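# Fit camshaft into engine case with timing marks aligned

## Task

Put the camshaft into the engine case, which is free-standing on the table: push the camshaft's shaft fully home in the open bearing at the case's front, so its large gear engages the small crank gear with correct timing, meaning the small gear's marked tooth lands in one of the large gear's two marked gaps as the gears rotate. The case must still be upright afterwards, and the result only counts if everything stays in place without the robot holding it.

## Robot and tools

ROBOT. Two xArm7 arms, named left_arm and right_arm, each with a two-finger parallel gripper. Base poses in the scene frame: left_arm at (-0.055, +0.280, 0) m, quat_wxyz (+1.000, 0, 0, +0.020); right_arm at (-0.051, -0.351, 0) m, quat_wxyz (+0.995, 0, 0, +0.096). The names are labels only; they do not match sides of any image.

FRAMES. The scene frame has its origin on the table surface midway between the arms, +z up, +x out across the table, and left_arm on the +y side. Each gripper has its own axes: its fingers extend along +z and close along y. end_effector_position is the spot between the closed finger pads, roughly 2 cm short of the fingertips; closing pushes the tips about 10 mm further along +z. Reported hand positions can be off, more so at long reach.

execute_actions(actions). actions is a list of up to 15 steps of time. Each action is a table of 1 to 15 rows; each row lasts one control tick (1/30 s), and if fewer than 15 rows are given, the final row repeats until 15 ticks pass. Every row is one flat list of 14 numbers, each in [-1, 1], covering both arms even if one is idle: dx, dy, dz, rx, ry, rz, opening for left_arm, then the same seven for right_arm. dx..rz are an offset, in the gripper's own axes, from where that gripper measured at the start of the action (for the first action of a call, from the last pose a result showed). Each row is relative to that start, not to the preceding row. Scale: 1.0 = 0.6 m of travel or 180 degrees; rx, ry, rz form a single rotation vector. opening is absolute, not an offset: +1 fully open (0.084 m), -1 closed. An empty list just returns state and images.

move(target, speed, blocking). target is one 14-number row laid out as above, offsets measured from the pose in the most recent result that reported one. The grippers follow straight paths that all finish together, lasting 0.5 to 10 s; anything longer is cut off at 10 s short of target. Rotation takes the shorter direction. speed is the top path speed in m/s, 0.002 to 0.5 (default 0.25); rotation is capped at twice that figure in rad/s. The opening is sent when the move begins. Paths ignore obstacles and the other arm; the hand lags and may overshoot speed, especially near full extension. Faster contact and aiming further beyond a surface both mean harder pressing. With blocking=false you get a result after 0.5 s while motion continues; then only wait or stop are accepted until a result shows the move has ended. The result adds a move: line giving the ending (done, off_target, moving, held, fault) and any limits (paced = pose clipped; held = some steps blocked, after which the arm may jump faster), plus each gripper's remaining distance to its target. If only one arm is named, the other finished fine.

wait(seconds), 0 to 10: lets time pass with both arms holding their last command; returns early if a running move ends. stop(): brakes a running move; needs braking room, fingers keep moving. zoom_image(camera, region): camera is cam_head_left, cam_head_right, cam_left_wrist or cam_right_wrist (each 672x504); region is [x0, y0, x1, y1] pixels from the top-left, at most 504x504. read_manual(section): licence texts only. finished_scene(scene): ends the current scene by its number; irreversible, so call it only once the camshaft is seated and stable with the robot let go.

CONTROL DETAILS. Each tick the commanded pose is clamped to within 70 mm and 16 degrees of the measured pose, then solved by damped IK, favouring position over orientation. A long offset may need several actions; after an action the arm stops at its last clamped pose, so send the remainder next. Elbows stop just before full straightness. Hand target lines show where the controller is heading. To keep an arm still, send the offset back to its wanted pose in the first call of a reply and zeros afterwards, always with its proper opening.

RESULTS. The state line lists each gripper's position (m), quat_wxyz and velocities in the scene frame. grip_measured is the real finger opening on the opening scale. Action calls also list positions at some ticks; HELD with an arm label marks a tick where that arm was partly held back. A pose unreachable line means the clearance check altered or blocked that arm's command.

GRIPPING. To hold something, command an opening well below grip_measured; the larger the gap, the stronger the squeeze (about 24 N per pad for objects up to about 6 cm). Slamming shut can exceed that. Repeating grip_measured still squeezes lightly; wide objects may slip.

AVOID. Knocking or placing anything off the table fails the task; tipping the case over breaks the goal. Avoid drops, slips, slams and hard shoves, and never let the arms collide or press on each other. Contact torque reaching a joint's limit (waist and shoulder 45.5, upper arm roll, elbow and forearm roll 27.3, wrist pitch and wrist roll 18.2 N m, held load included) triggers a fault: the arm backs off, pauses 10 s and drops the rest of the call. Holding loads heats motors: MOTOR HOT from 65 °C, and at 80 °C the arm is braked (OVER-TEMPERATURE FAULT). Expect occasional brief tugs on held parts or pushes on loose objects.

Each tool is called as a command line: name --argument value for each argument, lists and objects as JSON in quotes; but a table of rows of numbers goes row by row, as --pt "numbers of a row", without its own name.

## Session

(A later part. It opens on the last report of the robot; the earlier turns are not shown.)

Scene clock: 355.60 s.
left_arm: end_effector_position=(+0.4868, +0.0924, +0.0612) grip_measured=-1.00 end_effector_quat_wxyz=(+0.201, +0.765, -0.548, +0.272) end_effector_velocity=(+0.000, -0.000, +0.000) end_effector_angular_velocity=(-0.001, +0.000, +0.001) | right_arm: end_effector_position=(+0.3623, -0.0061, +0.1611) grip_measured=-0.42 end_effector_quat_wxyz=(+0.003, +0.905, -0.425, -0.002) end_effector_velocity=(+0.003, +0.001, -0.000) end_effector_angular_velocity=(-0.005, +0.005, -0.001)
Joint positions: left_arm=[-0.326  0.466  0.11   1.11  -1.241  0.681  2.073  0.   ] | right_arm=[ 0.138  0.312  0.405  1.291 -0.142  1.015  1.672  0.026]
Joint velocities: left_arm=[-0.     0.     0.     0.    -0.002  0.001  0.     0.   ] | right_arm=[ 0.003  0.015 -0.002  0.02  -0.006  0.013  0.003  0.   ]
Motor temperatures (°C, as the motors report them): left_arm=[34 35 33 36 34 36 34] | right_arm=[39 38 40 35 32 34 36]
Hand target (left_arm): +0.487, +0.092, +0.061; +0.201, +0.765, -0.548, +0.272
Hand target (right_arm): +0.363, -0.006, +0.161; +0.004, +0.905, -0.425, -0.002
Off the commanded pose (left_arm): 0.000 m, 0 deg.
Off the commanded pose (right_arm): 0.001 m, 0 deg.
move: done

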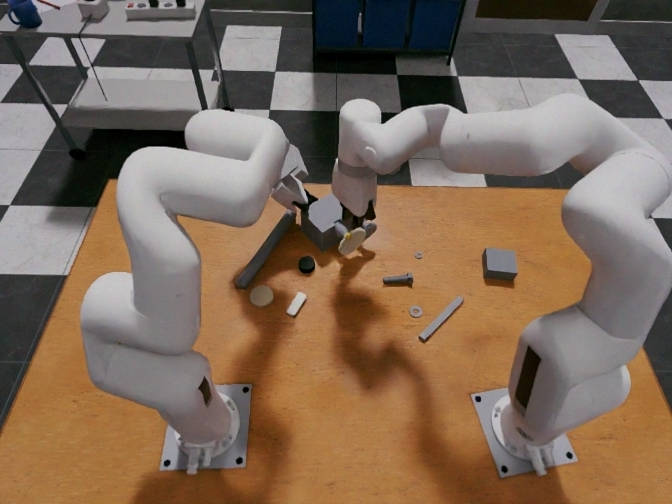

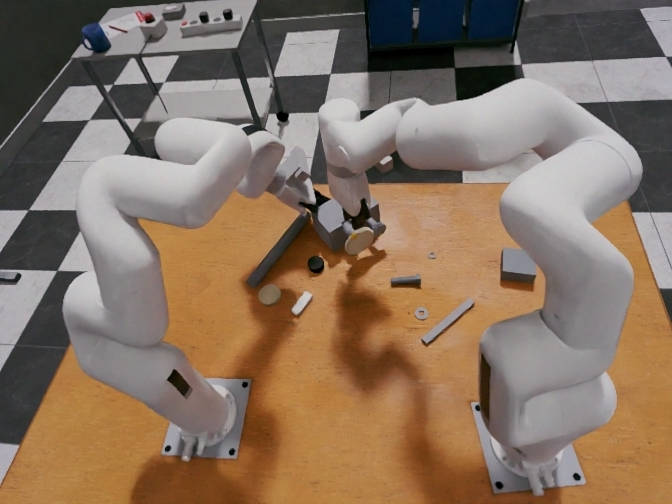

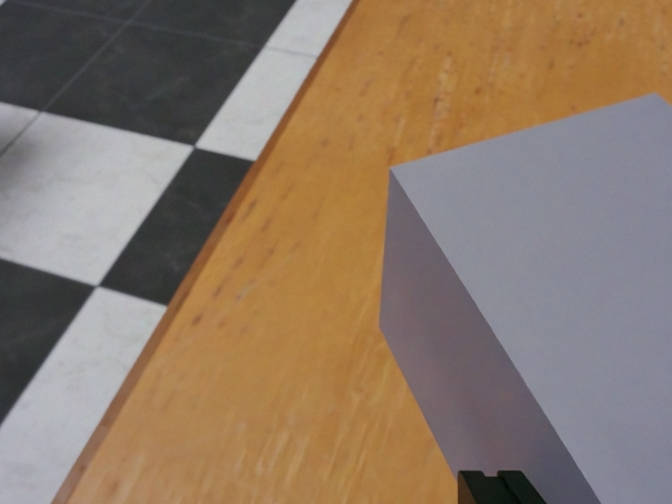

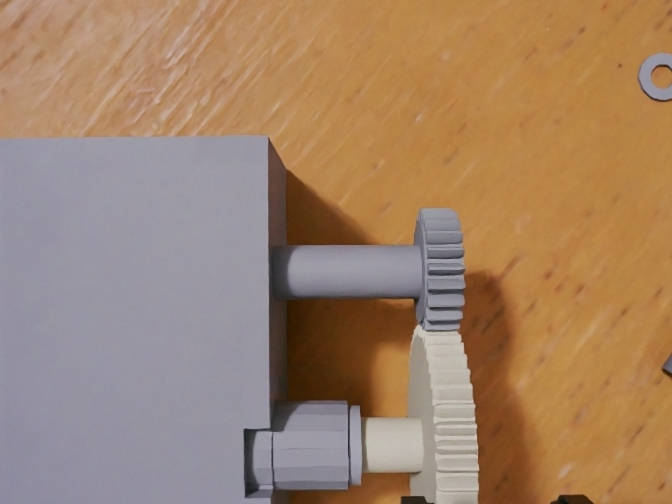

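move --target '[0,0,0,0,0,0,-1, 0,0.002,0.1,0,0,0,-0.4]' --speed 0.06

move --target '[0,0,0,0,0,0,-1, 0,0,0,0,0,0,-1]'

move --target '[0,0,0,0,0,0,-1, 0,0.028,0,0,0,0,-1]' --speed 0.015

move --target '[0,0,0,0,0,0,-1, -0.0165,0,0.0023,0,0.091,0,-1]' --speed 0.04

move --target '[0,0,0,0,0,0,-1, 0,-0.03,0,0,0,0,-1]' --speed 0.015

Scene clock: 365.97 s.
left_arm: end_effector_position=(+0.4868, +0.0924, +0.0612) grip_measured=-1.00 end_effector_quat_wxyz=(+0.201, +0.765, -0.548, +0.272) end_effector_velocity=(+0.000, -0.000, -0.000) end_effector_angular_velocity=(-0.001, +0.000, +0.001) | right_arm: end_effector_position=(+0.3608, -0.0070, +0.1016) grip_measured=-0.42 end_effector_quat_wxyz=(+0.003, +0.905, -0.425, -0.002) end_effector_velocity=(+0.000, -0.000, -0.003) end_effector_angular_velocity=(-0.001, -0.000, -0.001)
Joint positions: left_arm=[-0.326  0.466  0.11   1.11  -1.241  0.681  2.073  0.   ] | right_arm=[ 0.15   0.393  0.386  1.218 -0.189  0.868  1.703  0.026]
Joint velocities: left_arm=[ 0.     0.    -0.001 -0.    -0.002 -0.    -0.     0.   ] | right_arm=[ 0.001  0.005 -0.002 -0.002 -0.003 -0.006  0.003  0.   ]
Motor temperatures (°C, as the motors report them): left_arm=[34 35 33 36 34 36 34] | right_arm=[39 38 40 36 32 34 36]
Hand target (left_arm): +0.487, +0.092, +0.061; +0.201, +0.765, -0.548, +0.272
Hand target (right_arm): +0.361, -0.007, +0.101; +0.003, +0.905, -0.425, -0.002
Off the commanded pose (left_arm): 0.000 m, 0 deg.
Off the commanded pose (right_arm): 0.001 m, 0 deg.
move: done

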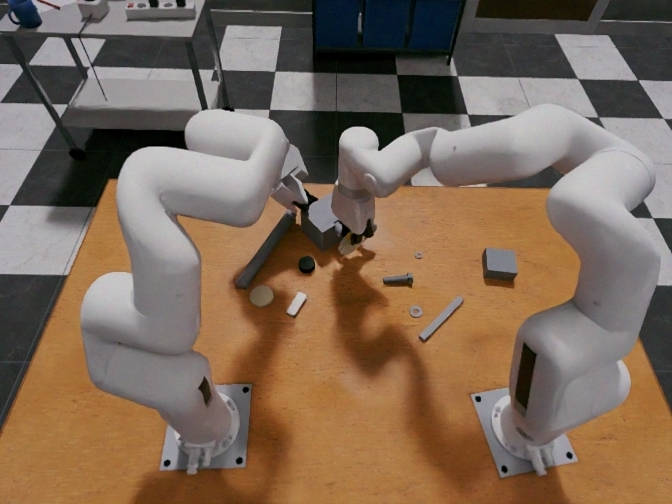

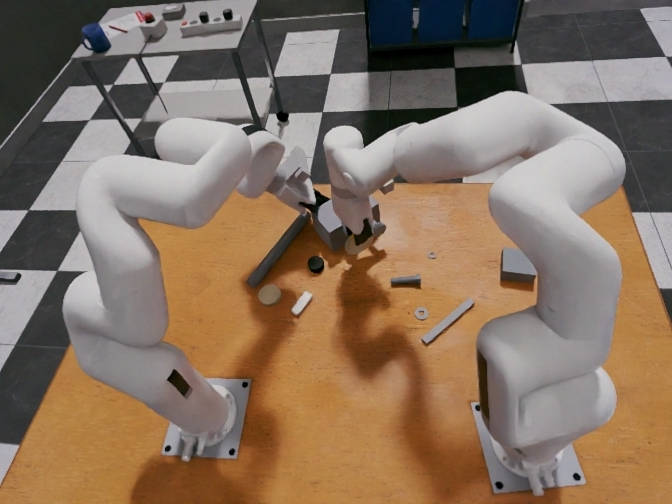

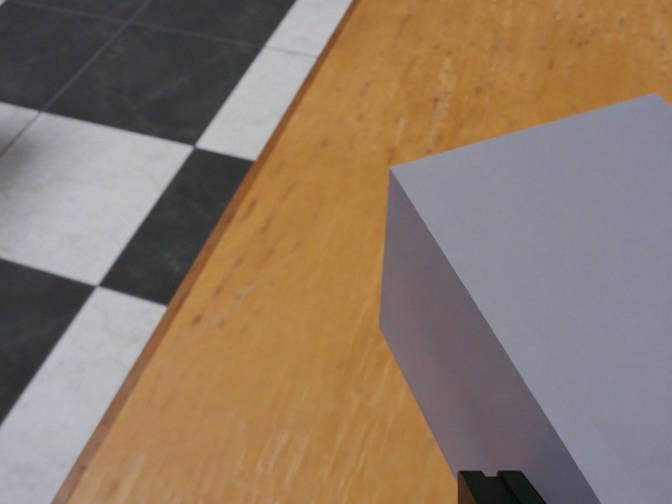

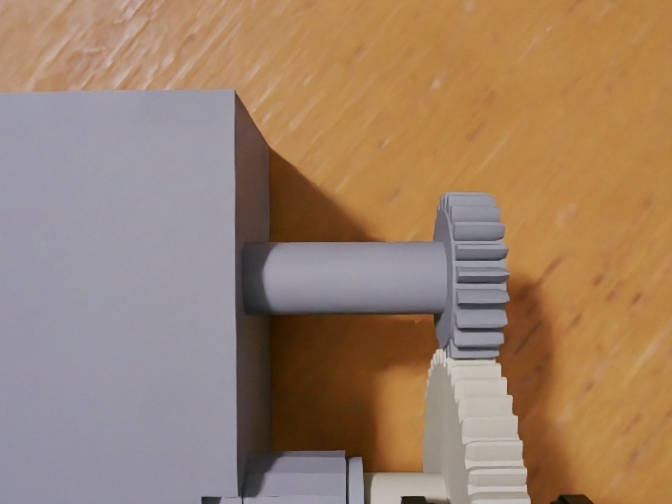

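Scene clock: 366.47 s.
left_arm: end_effector_position=(+0.4868, +0.0924, +0.0612) grip_measured=-1.00 end_effector_quat_wxyz=(+0.201, +0.765, -0.548, +0.272) end_effector_velocity=(+0.000, +0.000, -0.000) end_effector_angular_velocity=(+0.001, +0.000, -0.000) | right_arm: end_effector_position=(+0.3609, -0.0070, +0.1016) grip_measured=-0.74 end_effector_quat_wxyz=(+0.003, +0.905, -0.425, -0.002) end_effector_velocity=(+0.000, -0.000, +0.000) end_effector_angular_velocity=(-0.001, +0.000, -0.000)
Joint positions: left_arm=[-0.326  0.466  0.11   1.11  -1.241  0.681  2.073  0.   ] | right_arm=[ 0.15   0.393  0.386  1.218 -0.189  0.868  1.703  0.012]
Joint velocities: left_arm=[ 0.     0.     0.     0.     0.001 -0.    -0.     0.   ] | right_arm=[-0.    -0.    -0.     0.     0.     0.001 -0.     0.   ]
Motor temperatures (°C, as the motors report them): left_arm=[34 35 33 36 34 36 34] | right_arm=[39 38 40 36 32 34 36]
Hand target (left_arm): +0.487, +0.092, +0.061; +0.201, +0.765, -0.548, +0.272
Hand target (right_arm): +0.361, -0.007, +0.102; +0.003, +0.905, -0.425, -0.002
Off the commanded pose (left_arm): 0.000 m, 0 deg.
Off the commanded pose (right_arm): 0.000 m, 0 deg.
move: done

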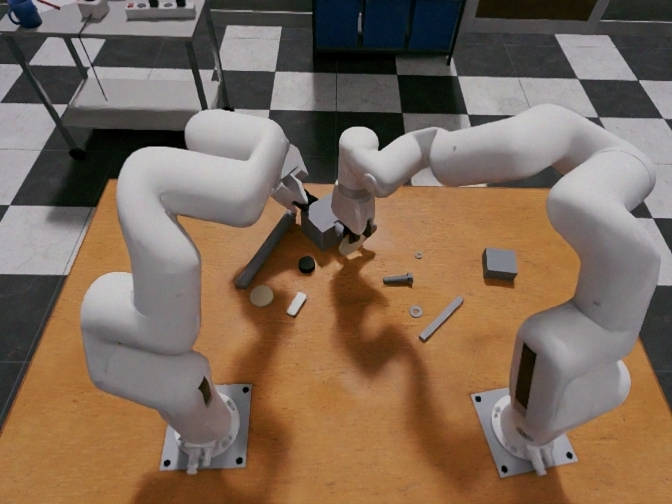

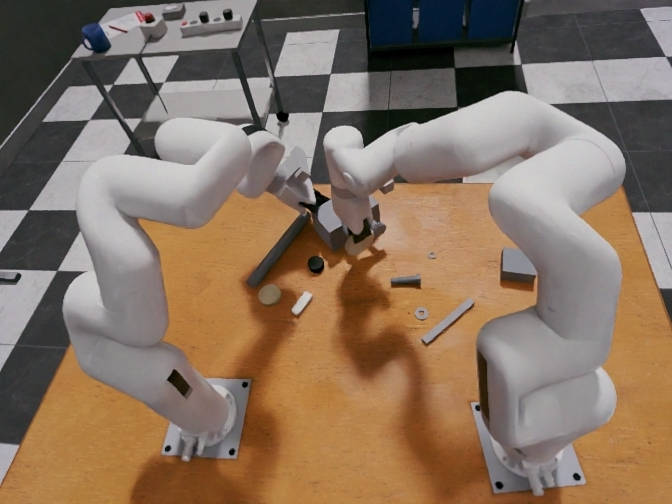

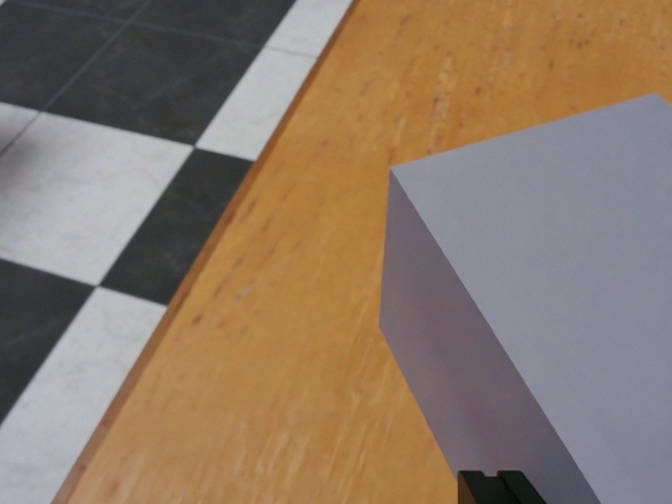

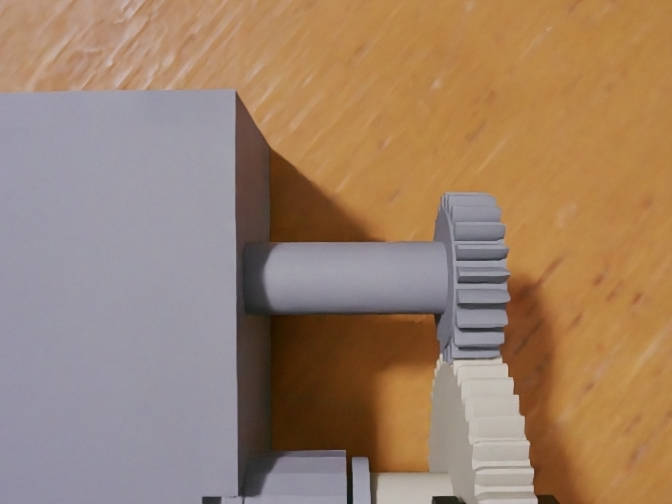

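Scene clock: 367.87 s.
left_arm: end_effector_position=(+0.4868, +0.0924, +0.0612) grip_measured=-1.00 end_effector_quat_wxyz=(+0.201, +0.765, -0.548, +0.272) end_effector_velocity=(-0.000, +0.000, -0.000) end_effector_angular_velocity=(+0.002, +0.000, -0.001) | right_arm: end_effector_position=(+0.3481, -0.0175, +0.1017) grip_measured=-0.74 end_effector_quat_wxyz=(+0.003, +0.905, -0.425, -0.002) end_effector_velocity=(-0.002, -0.002, -0.000) end_effector_angular_velocity=(+0.001, -0.000, -0.000)
Joint positions: left_arm=[-0.326  0.466  0.11   1.11  -1.241  0.681  2.073  0.   ] | right_arm=[ 0.135  0.342  0.394  1.146 -0.172  0.843  1.694  0.012]
Joint velocities: left_arm=[ 0.     0.001 -0.     0.     0.002 -0.001  0.     0.   ] | right_arm=[-0.003 -0.008  0.001 -0.012  0.003 -0.005 -0.002 -0.   ]
Motor temperatures (°C, as the motors report them): left_arm=[34 35 33 36 34 36 34] | right_arm=[39 38 40 36 32 34 36]
Hand target (left_arm): +0.487, +0.092, +0.061; +0.201, +0.765, -0.548, +0.272
Hand target (right_arm): +0.348, -0.018, +0.102; +0.003, +0.905, -0.425, -0.002
Off the commanded pose (left_arm): 0.000 m, 0 deg.
Off the commanded pose (right_arm): 0.000 m, 0 deg.
move: done

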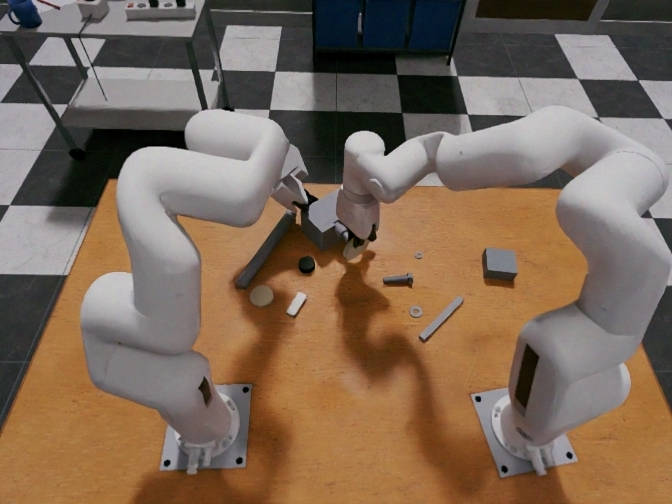

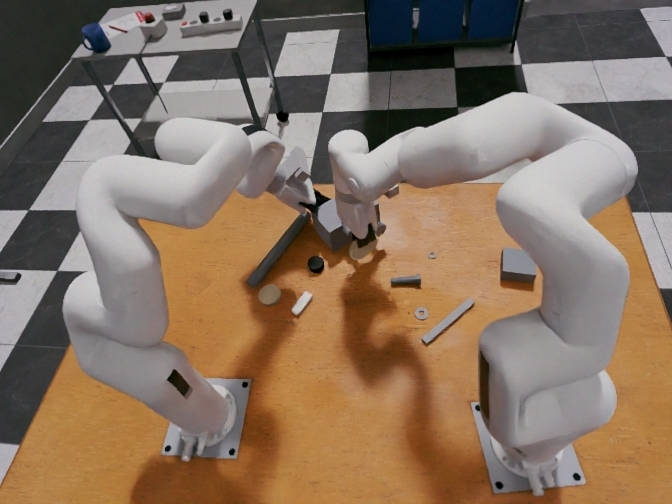

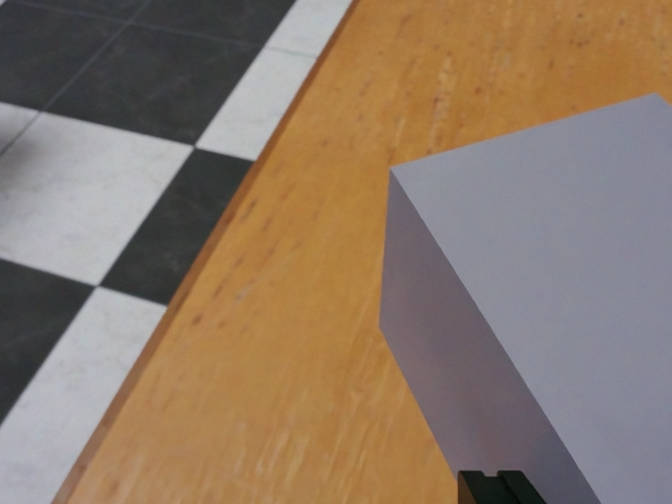

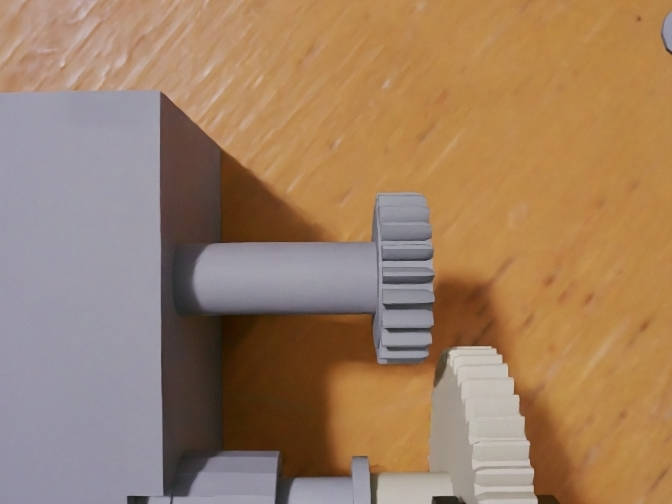

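Scene clock: 371.73 s.
left_arm: end_effector_position=(+0.4868, +0.0924, +0.0612) grip_measured=-1.00 end_effector_quat_wxyz=(+0.201, +0.765, -0.548, +0.272) end_effector_velocity=(+0.000, +0.000, +0.001) end_effector_angular_velocity=(-0.000, -0.001, +0.001) | right_arm: end_effector_position=(+0.3418, -0.0100, +0.1002) grip_measured=-0.74 end_effector_quat_wxyz=(+0.064, +0.897, -0.420, +0.126) end_effector_velocity=(-0.000, +0.000, +0.001) end_effector_angular_velocity=(-0.011, -0.010, -0.002)
Joint positions: left_arm=[-0.326  0.466  0.11   1.11  -1.241  0.681  2.073  0.   ] | right_arm=[ 0.334  0.368  0.319  1.187 -0.491  0.945  2.017  0.012]
Joint velocities: left_arm=[ 0.    -0.001  0.001  0.     0.     0.    -0.     0.   ] | right_arm=[ 0.009  0.002 -0.003  0.004 -0.014  0.009  0.015  0.   ]
Motor temperatures (°C, as the motors report them): left_arm=[34 35 33 36 34 36 34] | right_arm=[39 38 40 36 32 34 36]
Hand target (left_arm): +0.487, +0.092, +0.061; +0.201, +0.765, -0.548, +0.272
Hand target (right_arm): +0.342, -0.010, +0.100; +0.064, +0.897, -0.420, +0.127
Off the commanded pose (left_arm): 0.000 m, 0 deg.
Off the commanded pose (right_arm): 0.000 m, 0 deg.
move: done

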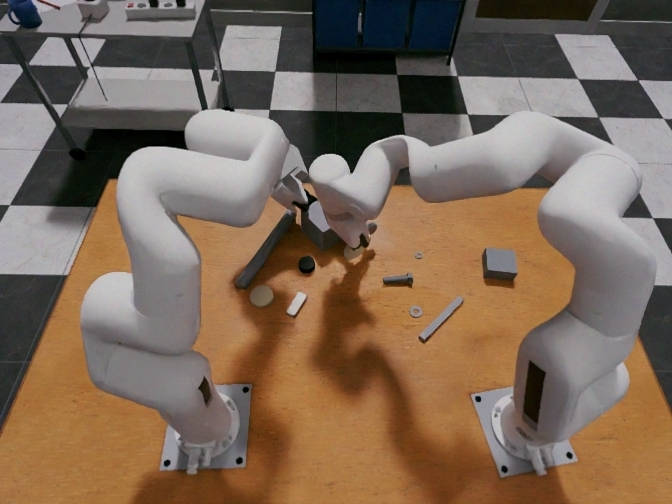

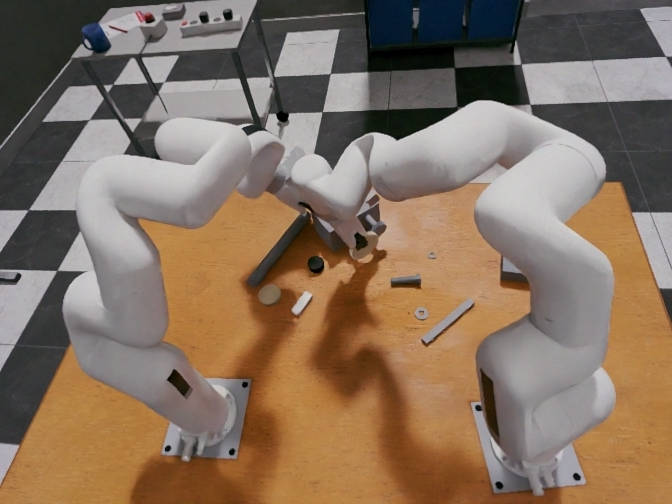

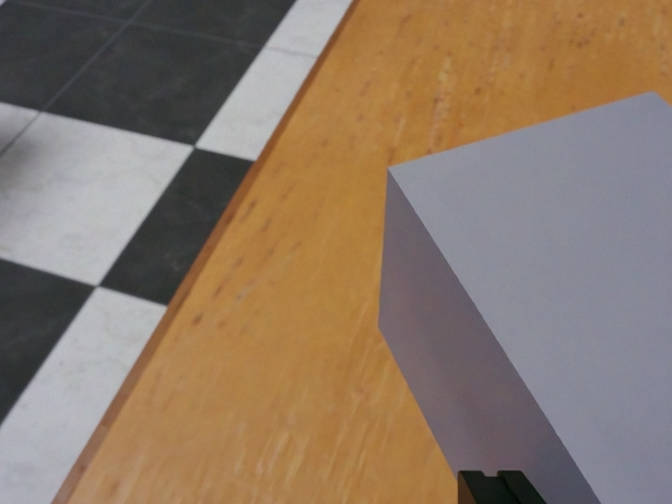

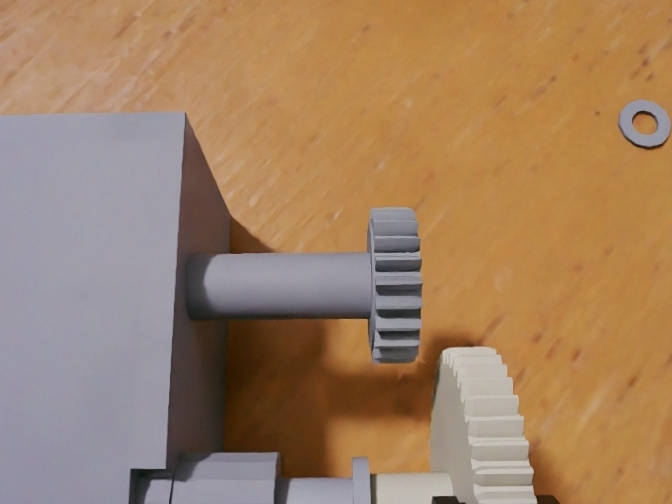

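Scene clock: 373.23 s.
left_arm: end_effector_position=(+0.4870, +0.0926, +0.0615) grip_measured=-1.00 end_effector_quat_wxyz=(+0.200, +0.765, -0.548, +0.272) end_effector_velocity=(+0.000, +0.001, -0.001) end_effector_angular_velocity=(+0.002, -0.000, +0.001) | right_arm: end_effector_position=(+0.3556, +0.0010, +0.0998) grip_measured=-0.73 end_effector_quat_wxyz=(+0.064, +0.897, -0.420, +0.126) end_effector_velocity=(+0.002, +0.003, +0.001) end_effector_angular_velocity=(+0.001, -0.001, +0.002)
Joint positions: left_arm=[-0.326  0.465  0.112  1.111 -1.241  0.681  2.073  0.   ] | right_arm=[ 0.343  0.421  0.313  1.264 -0.499  0.971  2.01   0.012]
Joint velocities: left_arm=[ 0.001  0.002  0.001  0.001 -0.    -0.001  0.001  0.   ] | right_arm=[ 0.003  0.007 -0.001  0.012 -0.001  0.004 -0.002 -0.   ]
Motor temperatures (°C, as the motors report them): left_arm=[34 35 33 36 34 36 34] | right_arm=[39 38 40 36 32 34 36]
Hand target (left_arm): +0.487, +0.092, +0.061; +0.201, +0.765, -0.548, +0.272
Hand target (right_arm): +0.356, +0.001, +0.100; +0.064, +0.897, -0.420, +0.126
Off the commanded pose (left_arm): 0.000 m, 0 deg.
Off the commanded pose (right_arm): 0.001 m, 0 deg.
move: done

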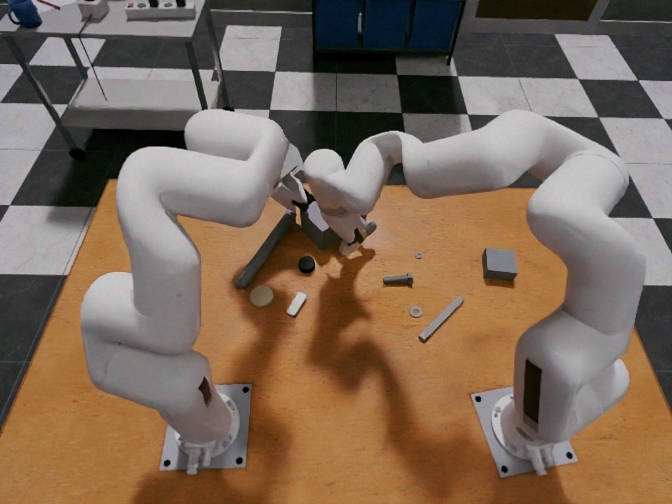

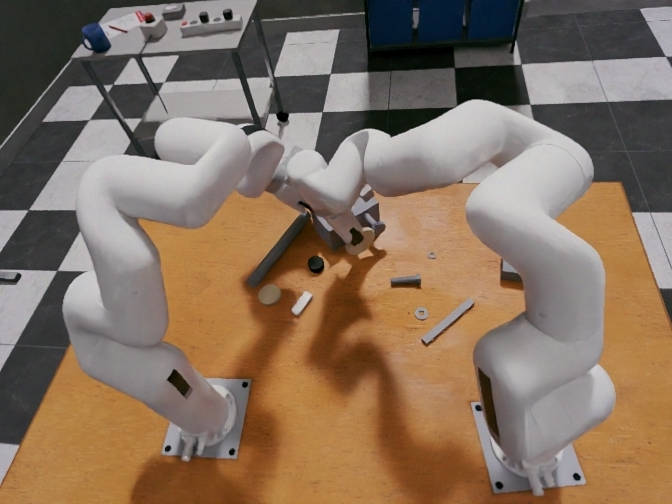

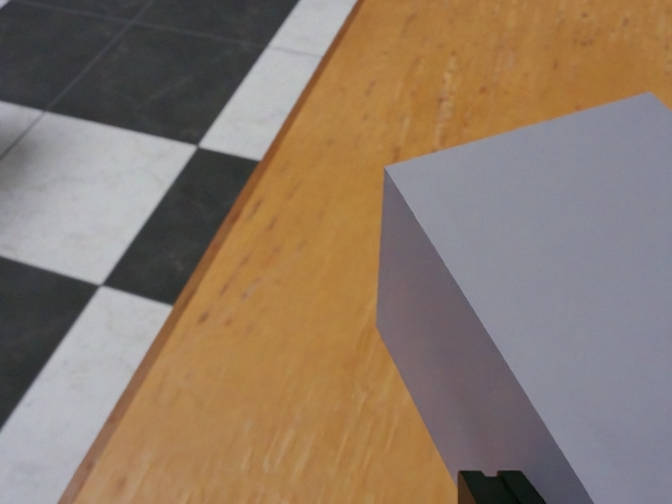

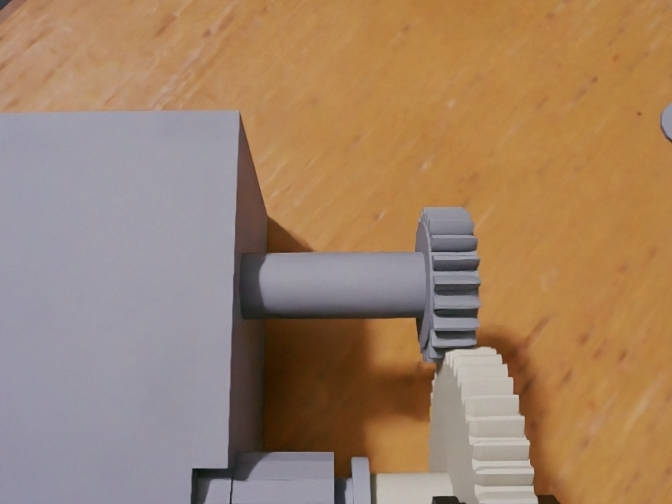

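move --target '[0,0,0,0,0,0,-1, 0,-0.012,0,0,0,0,-1]' --speed 0.015

move --target '[0,0,0,0,0,0,-1, 0,0,0,0,0,0,-0.4]'

move --target '[0,-0.03,-0.08,0,0,0,-1, 0.028,0,-0.096,0,-0.091,0,-0.4]' --speed 0.08

move --target '[0,0,0,0,0,0,-1, -0.04,0.2,0.1,0.4,0,0,-0.4]'

zoom_image --camera "cam_right_wrist" --region '[340,80,600,360]'

Scene clock: 385.90 s.
left_arm: end_effector_position=(+0.4878, +0.0939, +0.0614) grip_measured=-1.00 end_effector_quat_wxyz=(+0.199, +0.766, -0.548, +0.273) end_effector_velocity=(+0.001, +0.003, -0.000) end_effector_angular_velocity=(+0.002, -0.000, +0.005) | right_arm: end_effector_position=(+0.3603, +0.0055, +0.0997) grip_measured=-0.73 end_effector_quat_wxyz=(+0.064, +0.897, -0.419, +0.126) end_effector_velocity=(+0.002, +0.001, +0.001) end_effector_angular_velocity=(+0.000, -0.002, +0.000)
Joint positions: left_arm=[-0.326  0.466  0.113  1.111 -1.241  0.68   2.073  0.   ] | right_arm=[ 0.347  0.442  0.312  1.295 -0.501  0.983  2.007  0.012]
Joint velocities: left_arm=[ 0.002 -0.     0.003 -0.001 -0.    -0.001  0.     0.   ] | right_arm=[ 0.001  0.005 -0.     0.01  -0.001  0.004 -0.001  0.   ]
Motor temperatures (°C, as the motors report them): left_arm=[34 35 33 35 34 37 34] | right_arm=[39 38 40 38 32 34 36]
Hand target (left_arm): +0.487, +0.093, +0.061; +0.200, +0.765, -0.548, +0.272
Hand target (right_arm): +0.361, +0.006, +0.100; +0.064, +0.897, -0.420, +0.126
Off the commanded pose (left_arm): 0.002 m, 0 deg.
Off the commanded pose (right_arm): 0.001 m, 0 deg.
move: done

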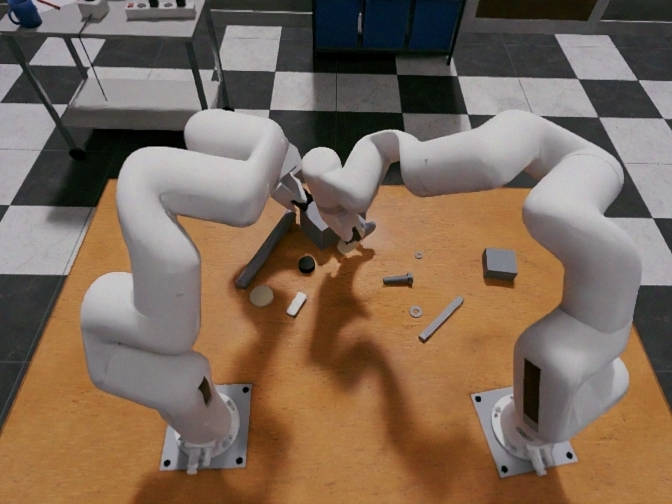

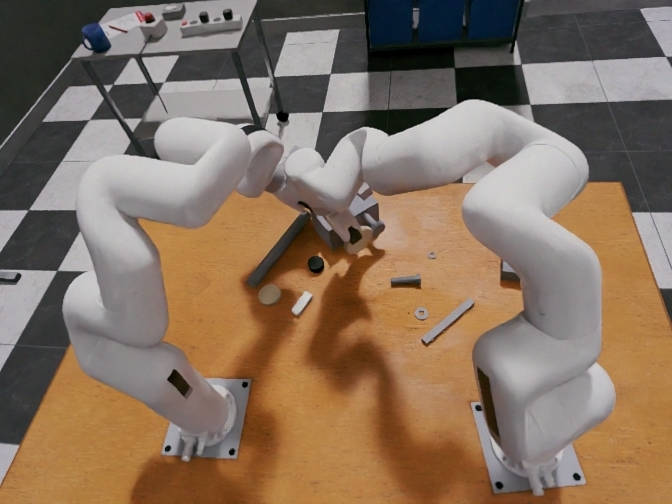

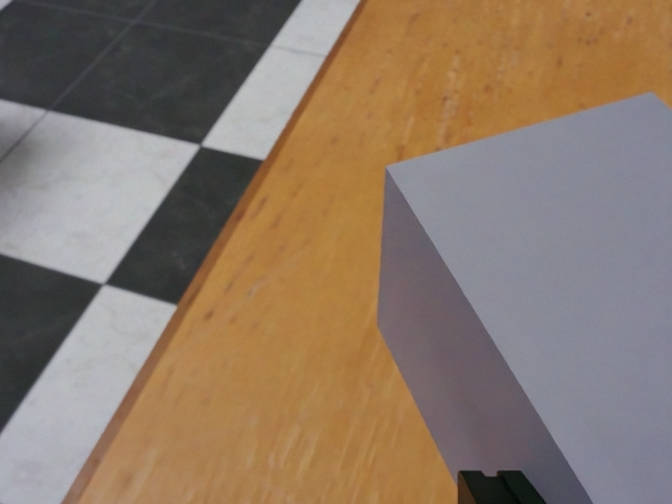

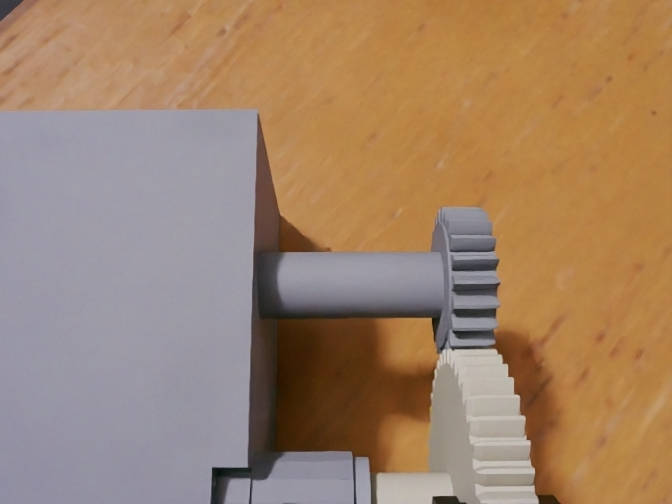

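Scene clock: 386.43 s.
left_arm: end_effector_position=(+0.4866, +0.0920, +0.0610) grip_measured=-1.00 end_effector_quat_wxyz=(+0.201, +0.765, -0.548, +0.272) end_effector_velocity=(+0.001, +0.002, -0.000) end_effector_angular_velocity=(+0.001, -0.001, +0.007) | right_arm: end_effector_position=(+0.3620, +0.0067, +0.1019) grip_measured=-0.42 end_effector_quat_wxyz=(+0.061, +0.897, -0.420, +0.127) end_effector_velocity=(-0.004, +0.003, -0.000) end_effector_angular_velocity=(+0.000, +0.004, +0.006)
Joint positions: left_arm=[-0.327  0.466  0.111  1.11  -1.241  0.681  2.073  0.   ] | right_arm=[ 0.347  0.44   0.311  1.298 -0.501  0.981  2.006  0.026]
Joint velocities: left_arm=[ 0.003  0.001  0.001  0.001 -0.003 -0.003  0.     0.   ] | right_arm=[ 0.003 -0.001  0.005 -0.003  0.003  0.002  0.     0.   ]
Motor temperatures (°C, as the motors report them): left_arm=[34 35 33 35 34 37 34] | right_arm=[39 38 40 38 32 34 36]
Hand target (left_arm): +0.488, +0.094, +0.061; +0.199, +0.766, -0.548, +0.273
Hand target (right_arm): +0.360, +0.006, +0.100; +0.064, +0.897, -0.419, +0.126
Off the commanded pose (left_arm): 0.002 m, 0 deg.
Off the commanded pose (right_arm): 0.003 m, 0 deg.
move: done

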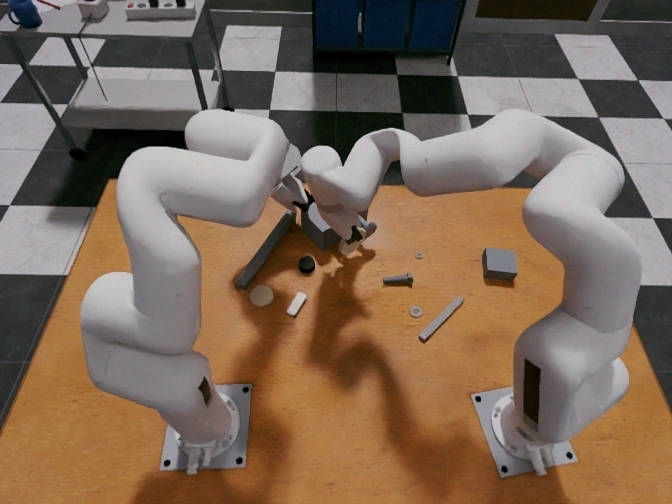

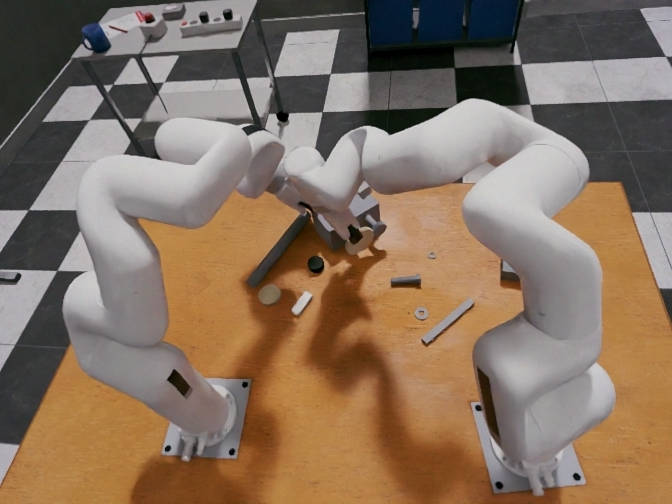

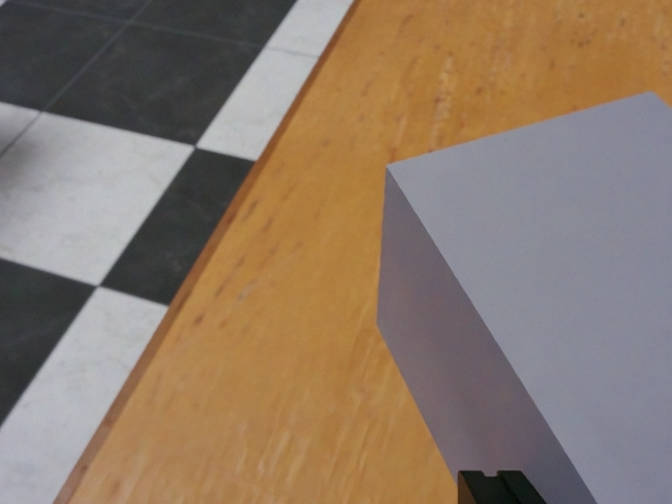

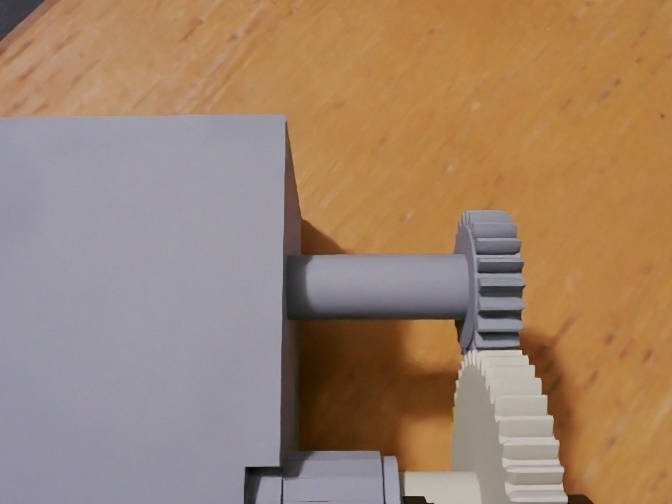

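Scene clock: 388.63 s.
left_arm: end_effector_position=(+0.4940, +0.1265, +0.0976) grip_measured=-1.00 end_effector_quat_wxyz=(+0.201, +0.765, -0.548, +0.272) end_effector_velocity=(-0.000, +0.000, +0.001) end_effector_angular_velocity=(-0.002, +0.002, -0.000) | right_arm: end_effector_position=(+0.3623, +0.0067, +0.1616) grip_measured=-0.42 end_effector_quat_wxyz=(+0.001, +0.905, -0.425, -0.001) end_effector_velocity=(-0.000, -0.000, +0.002) end_effector_angular_velocity=(+0.008, +0.009, +0.001)
Joint positions: left_arm=[-0.29   0.395  0.164  1.115 -1.133  0.77   2.009  0.   ] | right_arm=[ 0.166  0.335  0.398  1.324 -0.149  1.021  1.693  0.026]
Joint velocities: left_arm=[ 0.001 -0.001  0.001  0.001  0.002  0.005 -0.003  0.   ] | right_arm=[-0.007 -0.002  0.003  0.003  0.014  0.005 -0.013 -0.   ]
Motor temperatures (°C, as the motors report them): left_arm=[34 35 33 35 34 37 34] | right_arm=[39 38 40 38 32 34 36]
Hand target (left_arm): +0.494, +0.127, +0.098; +0.201, +0.765, -0.548, +0.272
Hand target (right_arm): +0.362, +0.007, +0.162; +0.001, +0.905, -0.425, -0.002
Off the commanded pose (left_arm): 0.000 m, 0 deg.
Off the commanded pose (right_arm): 0.000 m, 0 deg.
move: done

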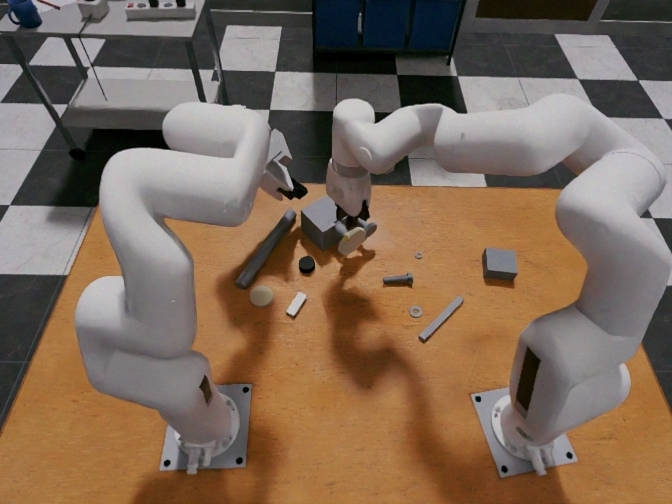

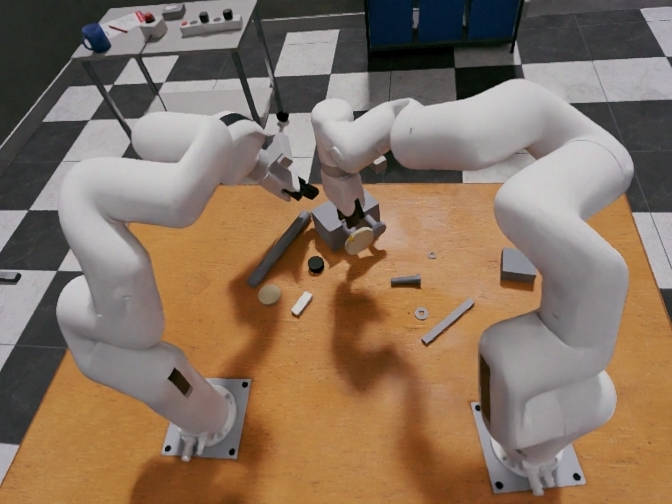

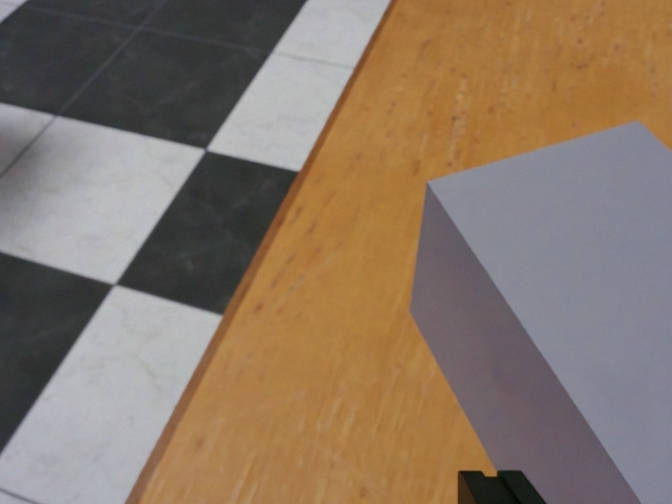

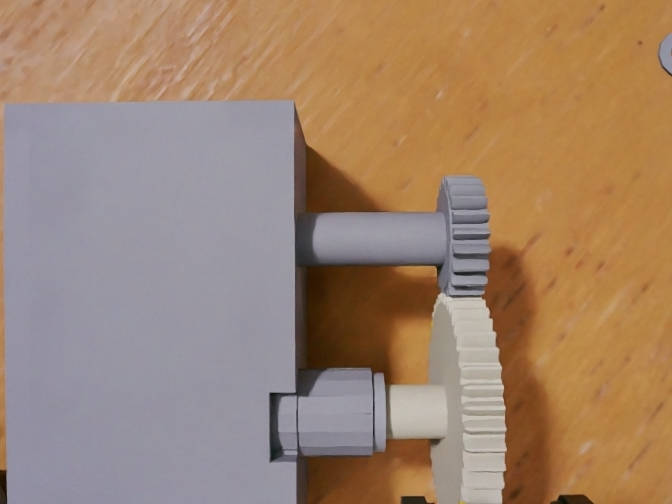

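Scene clock: 392.00 s.
left_arm: end_effector_position=(+0.4940, +0.1265, +0.0976) grip_measured=-1.00 end_effector_quat_wxyz=(+0.201, +0.765, -0.548, +0.272) end_effector_velocity=(+0.000, -0.001, +0.001) end_effector_angular_velocity=(-0.001, -0.001, -0.000) | right_arm: end_effector_position=(+0.2533, -0.0512, +0.1030) grip_measured=-0.42 end_effector_quat_wxyz=(-0.531, +0.733, -0.345, +0.249) end_effector_velocity=(+0.001, +0.001, +0.000) end_effector_angular_velocity=(+0.010, -0.011, -0.001)
Joint positions: left_arm=[-0.29   0.395  0.164  1.115 -1.133  0.77   2.009  0.   ] | right_arm=[ 0.309  0.762  0.36   0.313  0.147 -1.693  1.377  0.026]
Joint velocities: left_arm=[ 0.001 -0.001 -0.001  0.    -0.     0.    -0.     0.   ] | right_arm=[ 0.003  0.018 -0.005  0.01  -0.007 -0.022 -0.001  0.   ]
Motor temperatures (°C, as the motors report them): left_arm=[34 35 33 35 34 36 34] | right_arm=[39 38 40 37 32 34 36]
Hand target (left_arm): +0.494, +0.126, +0.098; +0.201, +0.765, -0.548, +0.272
Hand target (right_arm): +0.253, -0.051, +0.103; -0.531, +0.733, -0.345, +0.249
Off the commanded pose (left_arm): 0.000 m, 0 deg.
Off the commanded pose (right_arm): 0.002 m, 0 deg.
joint sent to its limit (right arm) — the command would take joint 6 (wrist pitch) past its lower limit, so that joint was sent only as far as its limit.
move: done

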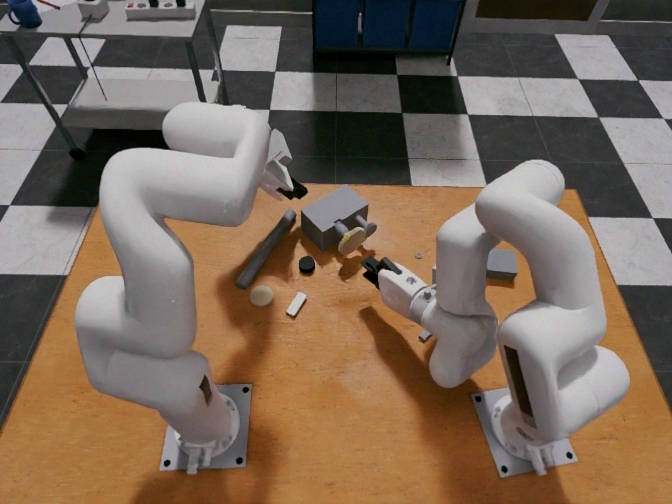

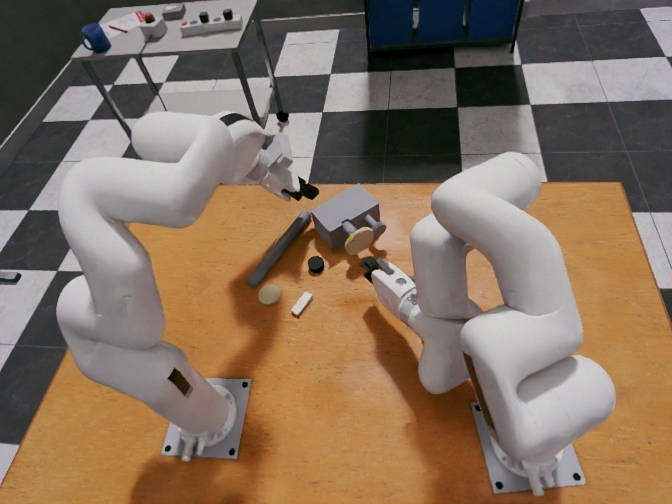

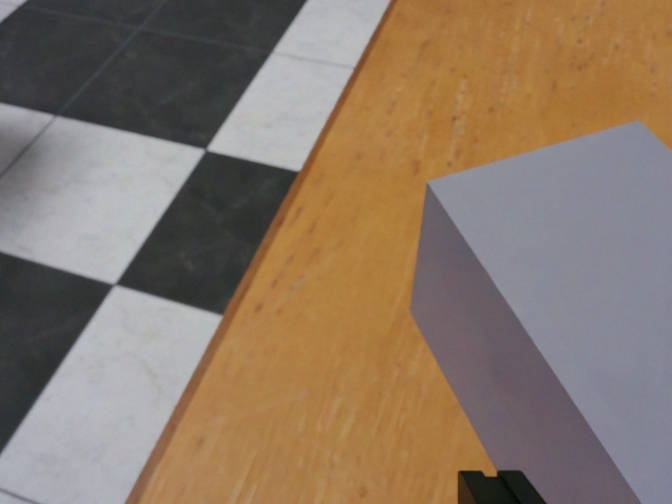

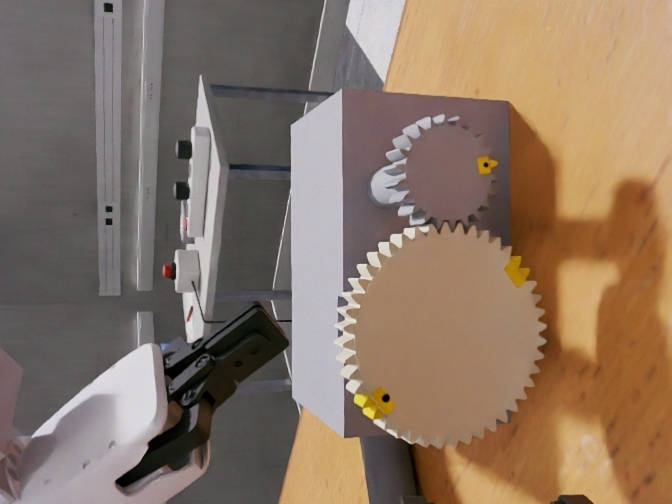

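Region (340, 80, 600, 360) of cam_right_wrist's 672x504 image, scaled by 1.800, with more detail than that image has; it fills the left 468 columns of this view, and the rest is white.

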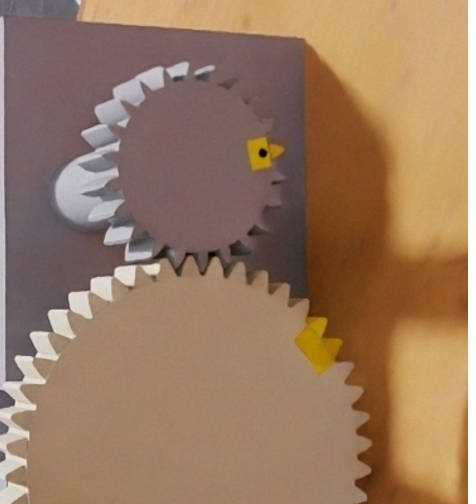

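Index 6 and 6. Done.

finished_scene --scene 2

The scene is finished: the task was done.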